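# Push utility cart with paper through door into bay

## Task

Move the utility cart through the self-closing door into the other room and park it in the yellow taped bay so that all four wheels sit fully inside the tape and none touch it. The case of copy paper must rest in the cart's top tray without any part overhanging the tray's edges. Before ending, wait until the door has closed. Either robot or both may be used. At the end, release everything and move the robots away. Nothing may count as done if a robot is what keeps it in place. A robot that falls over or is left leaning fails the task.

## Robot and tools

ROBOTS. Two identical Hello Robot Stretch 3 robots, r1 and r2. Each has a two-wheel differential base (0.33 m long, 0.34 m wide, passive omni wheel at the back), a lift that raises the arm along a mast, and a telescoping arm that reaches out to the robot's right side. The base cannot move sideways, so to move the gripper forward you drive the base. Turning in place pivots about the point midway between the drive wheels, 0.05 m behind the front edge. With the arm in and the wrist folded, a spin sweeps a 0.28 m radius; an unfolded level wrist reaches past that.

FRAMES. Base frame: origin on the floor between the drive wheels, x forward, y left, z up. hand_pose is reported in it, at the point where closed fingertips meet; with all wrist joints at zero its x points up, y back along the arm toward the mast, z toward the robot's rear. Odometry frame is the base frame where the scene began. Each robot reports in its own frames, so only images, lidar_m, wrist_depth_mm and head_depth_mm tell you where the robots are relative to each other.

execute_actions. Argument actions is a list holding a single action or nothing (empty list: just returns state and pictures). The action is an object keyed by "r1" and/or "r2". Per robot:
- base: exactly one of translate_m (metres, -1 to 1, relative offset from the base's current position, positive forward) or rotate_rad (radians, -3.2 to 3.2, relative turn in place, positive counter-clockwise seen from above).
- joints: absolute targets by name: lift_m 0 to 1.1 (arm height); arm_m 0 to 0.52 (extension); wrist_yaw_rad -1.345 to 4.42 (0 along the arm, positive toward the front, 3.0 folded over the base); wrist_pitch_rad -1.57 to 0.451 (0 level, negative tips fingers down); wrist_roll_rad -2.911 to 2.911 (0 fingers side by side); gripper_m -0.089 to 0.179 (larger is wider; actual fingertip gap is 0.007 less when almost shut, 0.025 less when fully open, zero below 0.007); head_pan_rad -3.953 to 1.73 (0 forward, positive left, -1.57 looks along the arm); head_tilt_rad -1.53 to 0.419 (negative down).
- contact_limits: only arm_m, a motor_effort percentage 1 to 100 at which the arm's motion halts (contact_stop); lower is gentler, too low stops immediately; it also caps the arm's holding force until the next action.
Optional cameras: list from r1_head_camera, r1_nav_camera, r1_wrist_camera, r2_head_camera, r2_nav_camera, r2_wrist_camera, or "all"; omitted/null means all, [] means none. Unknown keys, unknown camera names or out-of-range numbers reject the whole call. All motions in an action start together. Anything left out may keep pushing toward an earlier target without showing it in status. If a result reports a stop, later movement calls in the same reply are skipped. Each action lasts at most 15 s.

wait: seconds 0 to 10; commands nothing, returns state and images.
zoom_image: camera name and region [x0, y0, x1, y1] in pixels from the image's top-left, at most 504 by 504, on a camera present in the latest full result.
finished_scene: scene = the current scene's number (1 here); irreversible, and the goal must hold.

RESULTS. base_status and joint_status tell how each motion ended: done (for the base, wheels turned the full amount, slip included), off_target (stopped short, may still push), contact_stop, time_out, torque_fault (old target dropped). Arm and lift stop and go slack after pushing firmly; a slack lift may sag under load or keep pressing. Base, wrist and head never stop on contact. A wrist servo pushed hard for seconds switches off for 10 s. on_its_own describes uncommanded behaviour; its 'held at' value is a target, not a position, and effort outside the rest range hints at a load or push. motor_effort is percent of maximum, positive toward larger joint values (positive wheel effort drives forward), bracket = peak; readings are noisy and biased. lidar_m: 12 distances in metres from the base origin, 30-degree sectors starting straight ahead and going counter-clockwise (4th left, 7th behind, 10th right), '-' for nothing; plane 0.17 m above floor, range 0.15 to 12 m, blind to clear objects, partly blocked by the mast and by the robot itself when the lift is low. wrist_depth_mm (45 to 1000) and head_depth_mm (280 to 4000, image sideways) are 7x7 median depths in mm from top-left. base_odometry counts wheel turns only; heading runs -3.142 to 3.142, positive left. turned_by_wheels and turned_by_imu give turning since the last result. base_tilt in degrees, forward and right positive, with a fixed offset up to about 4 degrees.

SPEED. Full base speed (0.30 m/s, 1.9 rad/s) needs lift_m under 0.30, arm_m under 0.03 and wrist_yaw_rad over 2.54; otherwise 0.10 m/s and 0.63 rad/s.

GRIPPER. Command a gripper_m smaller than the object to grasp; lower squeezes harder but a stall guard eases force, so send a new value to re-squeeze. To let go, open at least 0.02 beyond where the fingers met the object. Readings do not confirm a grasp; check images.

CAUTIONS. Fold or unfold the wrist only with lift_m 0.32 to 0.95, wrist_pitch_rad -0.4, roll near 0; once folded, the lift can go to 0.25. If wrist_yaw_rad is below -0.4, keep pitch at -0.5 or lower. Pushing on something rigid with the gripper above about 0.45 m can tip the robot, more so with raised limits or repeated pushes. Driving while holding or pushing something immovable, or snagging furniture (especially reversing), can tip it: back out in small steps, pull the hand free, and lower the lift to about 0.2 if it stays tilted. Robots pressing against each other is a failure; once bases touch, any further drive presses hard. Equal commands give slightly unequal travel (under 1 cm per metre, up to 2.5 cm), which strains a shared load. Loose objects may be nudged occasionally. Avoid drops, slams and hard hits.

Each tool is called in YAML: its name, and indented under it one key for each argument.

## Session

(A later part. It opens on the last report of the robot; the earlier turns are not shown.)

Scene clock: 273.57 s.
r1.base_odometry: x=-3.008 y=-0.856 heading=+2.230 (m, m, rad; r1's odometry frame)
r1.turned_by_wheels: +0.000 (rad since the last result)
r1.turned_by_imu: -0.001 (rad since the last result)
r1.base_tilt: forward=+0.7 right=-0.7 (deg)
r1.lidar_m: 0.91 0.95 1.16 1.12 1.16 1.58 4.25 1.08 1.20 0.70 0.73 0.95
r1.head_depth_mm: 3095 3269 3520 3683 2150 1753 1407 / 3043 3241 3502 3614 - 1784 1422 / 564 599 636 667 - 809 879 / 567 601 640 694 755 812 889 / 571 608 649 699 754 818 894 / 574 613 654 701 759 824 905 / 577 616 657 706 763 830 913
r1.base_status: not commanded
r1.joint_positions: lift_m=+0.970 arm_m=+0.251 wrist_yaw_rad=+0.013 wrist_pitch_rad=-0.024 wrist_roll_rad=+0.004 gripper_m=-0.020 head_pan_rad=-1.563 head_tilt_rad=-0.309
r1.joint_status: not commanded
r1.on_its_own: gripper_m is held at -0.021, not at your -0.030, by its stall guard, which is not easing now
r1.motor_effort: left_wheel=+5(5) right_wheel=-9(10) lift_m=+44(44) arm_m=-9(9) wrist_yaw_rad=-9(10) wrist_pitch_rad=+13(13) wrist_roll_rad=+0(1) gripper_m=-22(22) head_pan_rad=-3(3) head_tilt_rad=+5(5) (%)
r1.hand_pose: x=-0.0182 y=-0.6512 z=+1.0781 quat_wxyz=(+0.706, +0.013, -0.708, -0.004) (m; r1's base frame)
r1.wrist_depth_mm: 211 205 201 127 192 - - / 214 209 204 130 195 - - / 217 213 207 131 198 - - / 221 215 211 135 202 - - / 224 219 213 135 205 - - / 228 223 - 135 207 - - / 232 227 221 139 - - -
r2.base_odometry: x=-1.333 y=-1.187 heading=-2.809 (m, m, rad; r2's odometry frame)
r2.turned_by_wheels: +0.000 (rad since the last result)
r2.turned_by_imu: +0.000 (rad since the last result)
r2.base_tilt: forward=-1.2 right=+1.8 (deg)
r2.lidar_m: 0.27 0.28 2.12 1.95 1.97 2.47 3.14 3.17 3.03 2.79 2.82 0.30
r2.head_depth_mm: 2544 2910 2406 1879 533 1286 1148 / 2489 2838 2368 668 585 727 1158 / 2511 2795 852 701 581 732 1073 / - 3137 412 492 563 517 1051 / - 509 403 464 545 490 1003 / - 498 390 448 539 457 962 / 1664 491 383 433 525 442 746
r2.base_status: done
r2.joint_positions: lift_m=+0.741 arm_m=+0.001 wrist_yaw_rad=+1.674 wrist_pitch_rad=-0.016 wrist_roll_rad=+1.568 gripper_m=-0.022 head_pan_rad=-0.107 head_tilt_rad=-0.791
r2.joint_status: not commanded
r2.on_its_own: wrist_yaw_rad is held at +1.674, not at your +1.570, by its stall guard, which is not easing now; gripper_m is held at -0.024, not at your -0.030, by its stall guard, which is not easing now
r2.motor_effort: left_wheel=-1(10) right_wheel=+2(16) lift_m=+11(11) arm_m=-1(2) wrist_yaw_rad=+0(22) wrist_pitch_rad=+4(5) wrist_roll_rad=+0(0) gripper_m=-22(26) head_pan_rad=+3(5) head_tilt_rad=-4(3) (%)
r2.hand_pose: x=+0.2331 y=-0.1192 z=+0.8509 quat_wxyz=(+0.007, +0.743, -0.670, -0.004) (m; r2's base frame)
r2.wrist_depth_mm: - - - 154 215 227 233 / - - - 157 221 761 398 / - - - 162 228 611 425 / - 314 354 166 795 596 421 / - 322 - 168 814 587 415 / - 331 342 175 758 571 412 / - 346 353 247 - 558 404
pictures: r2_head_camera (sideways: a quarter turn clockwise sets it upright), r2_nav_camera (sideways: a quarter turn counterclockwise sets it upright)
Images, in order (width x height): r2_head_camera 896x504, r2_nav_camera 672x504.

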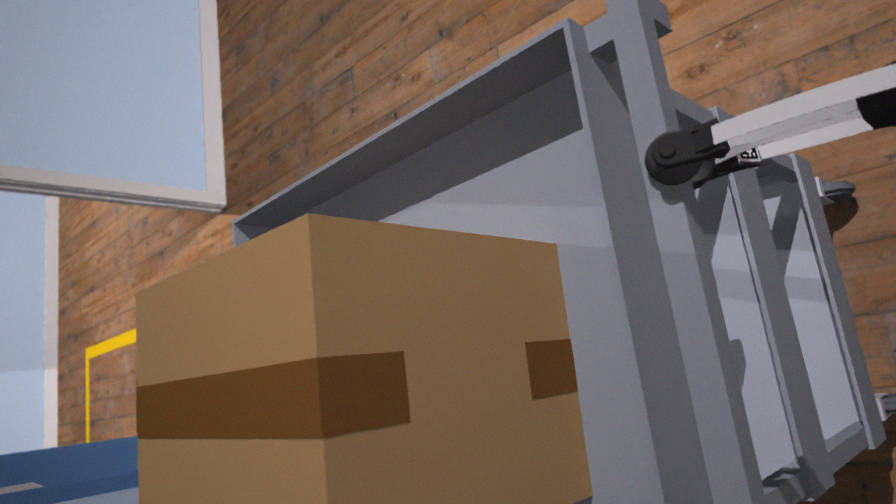

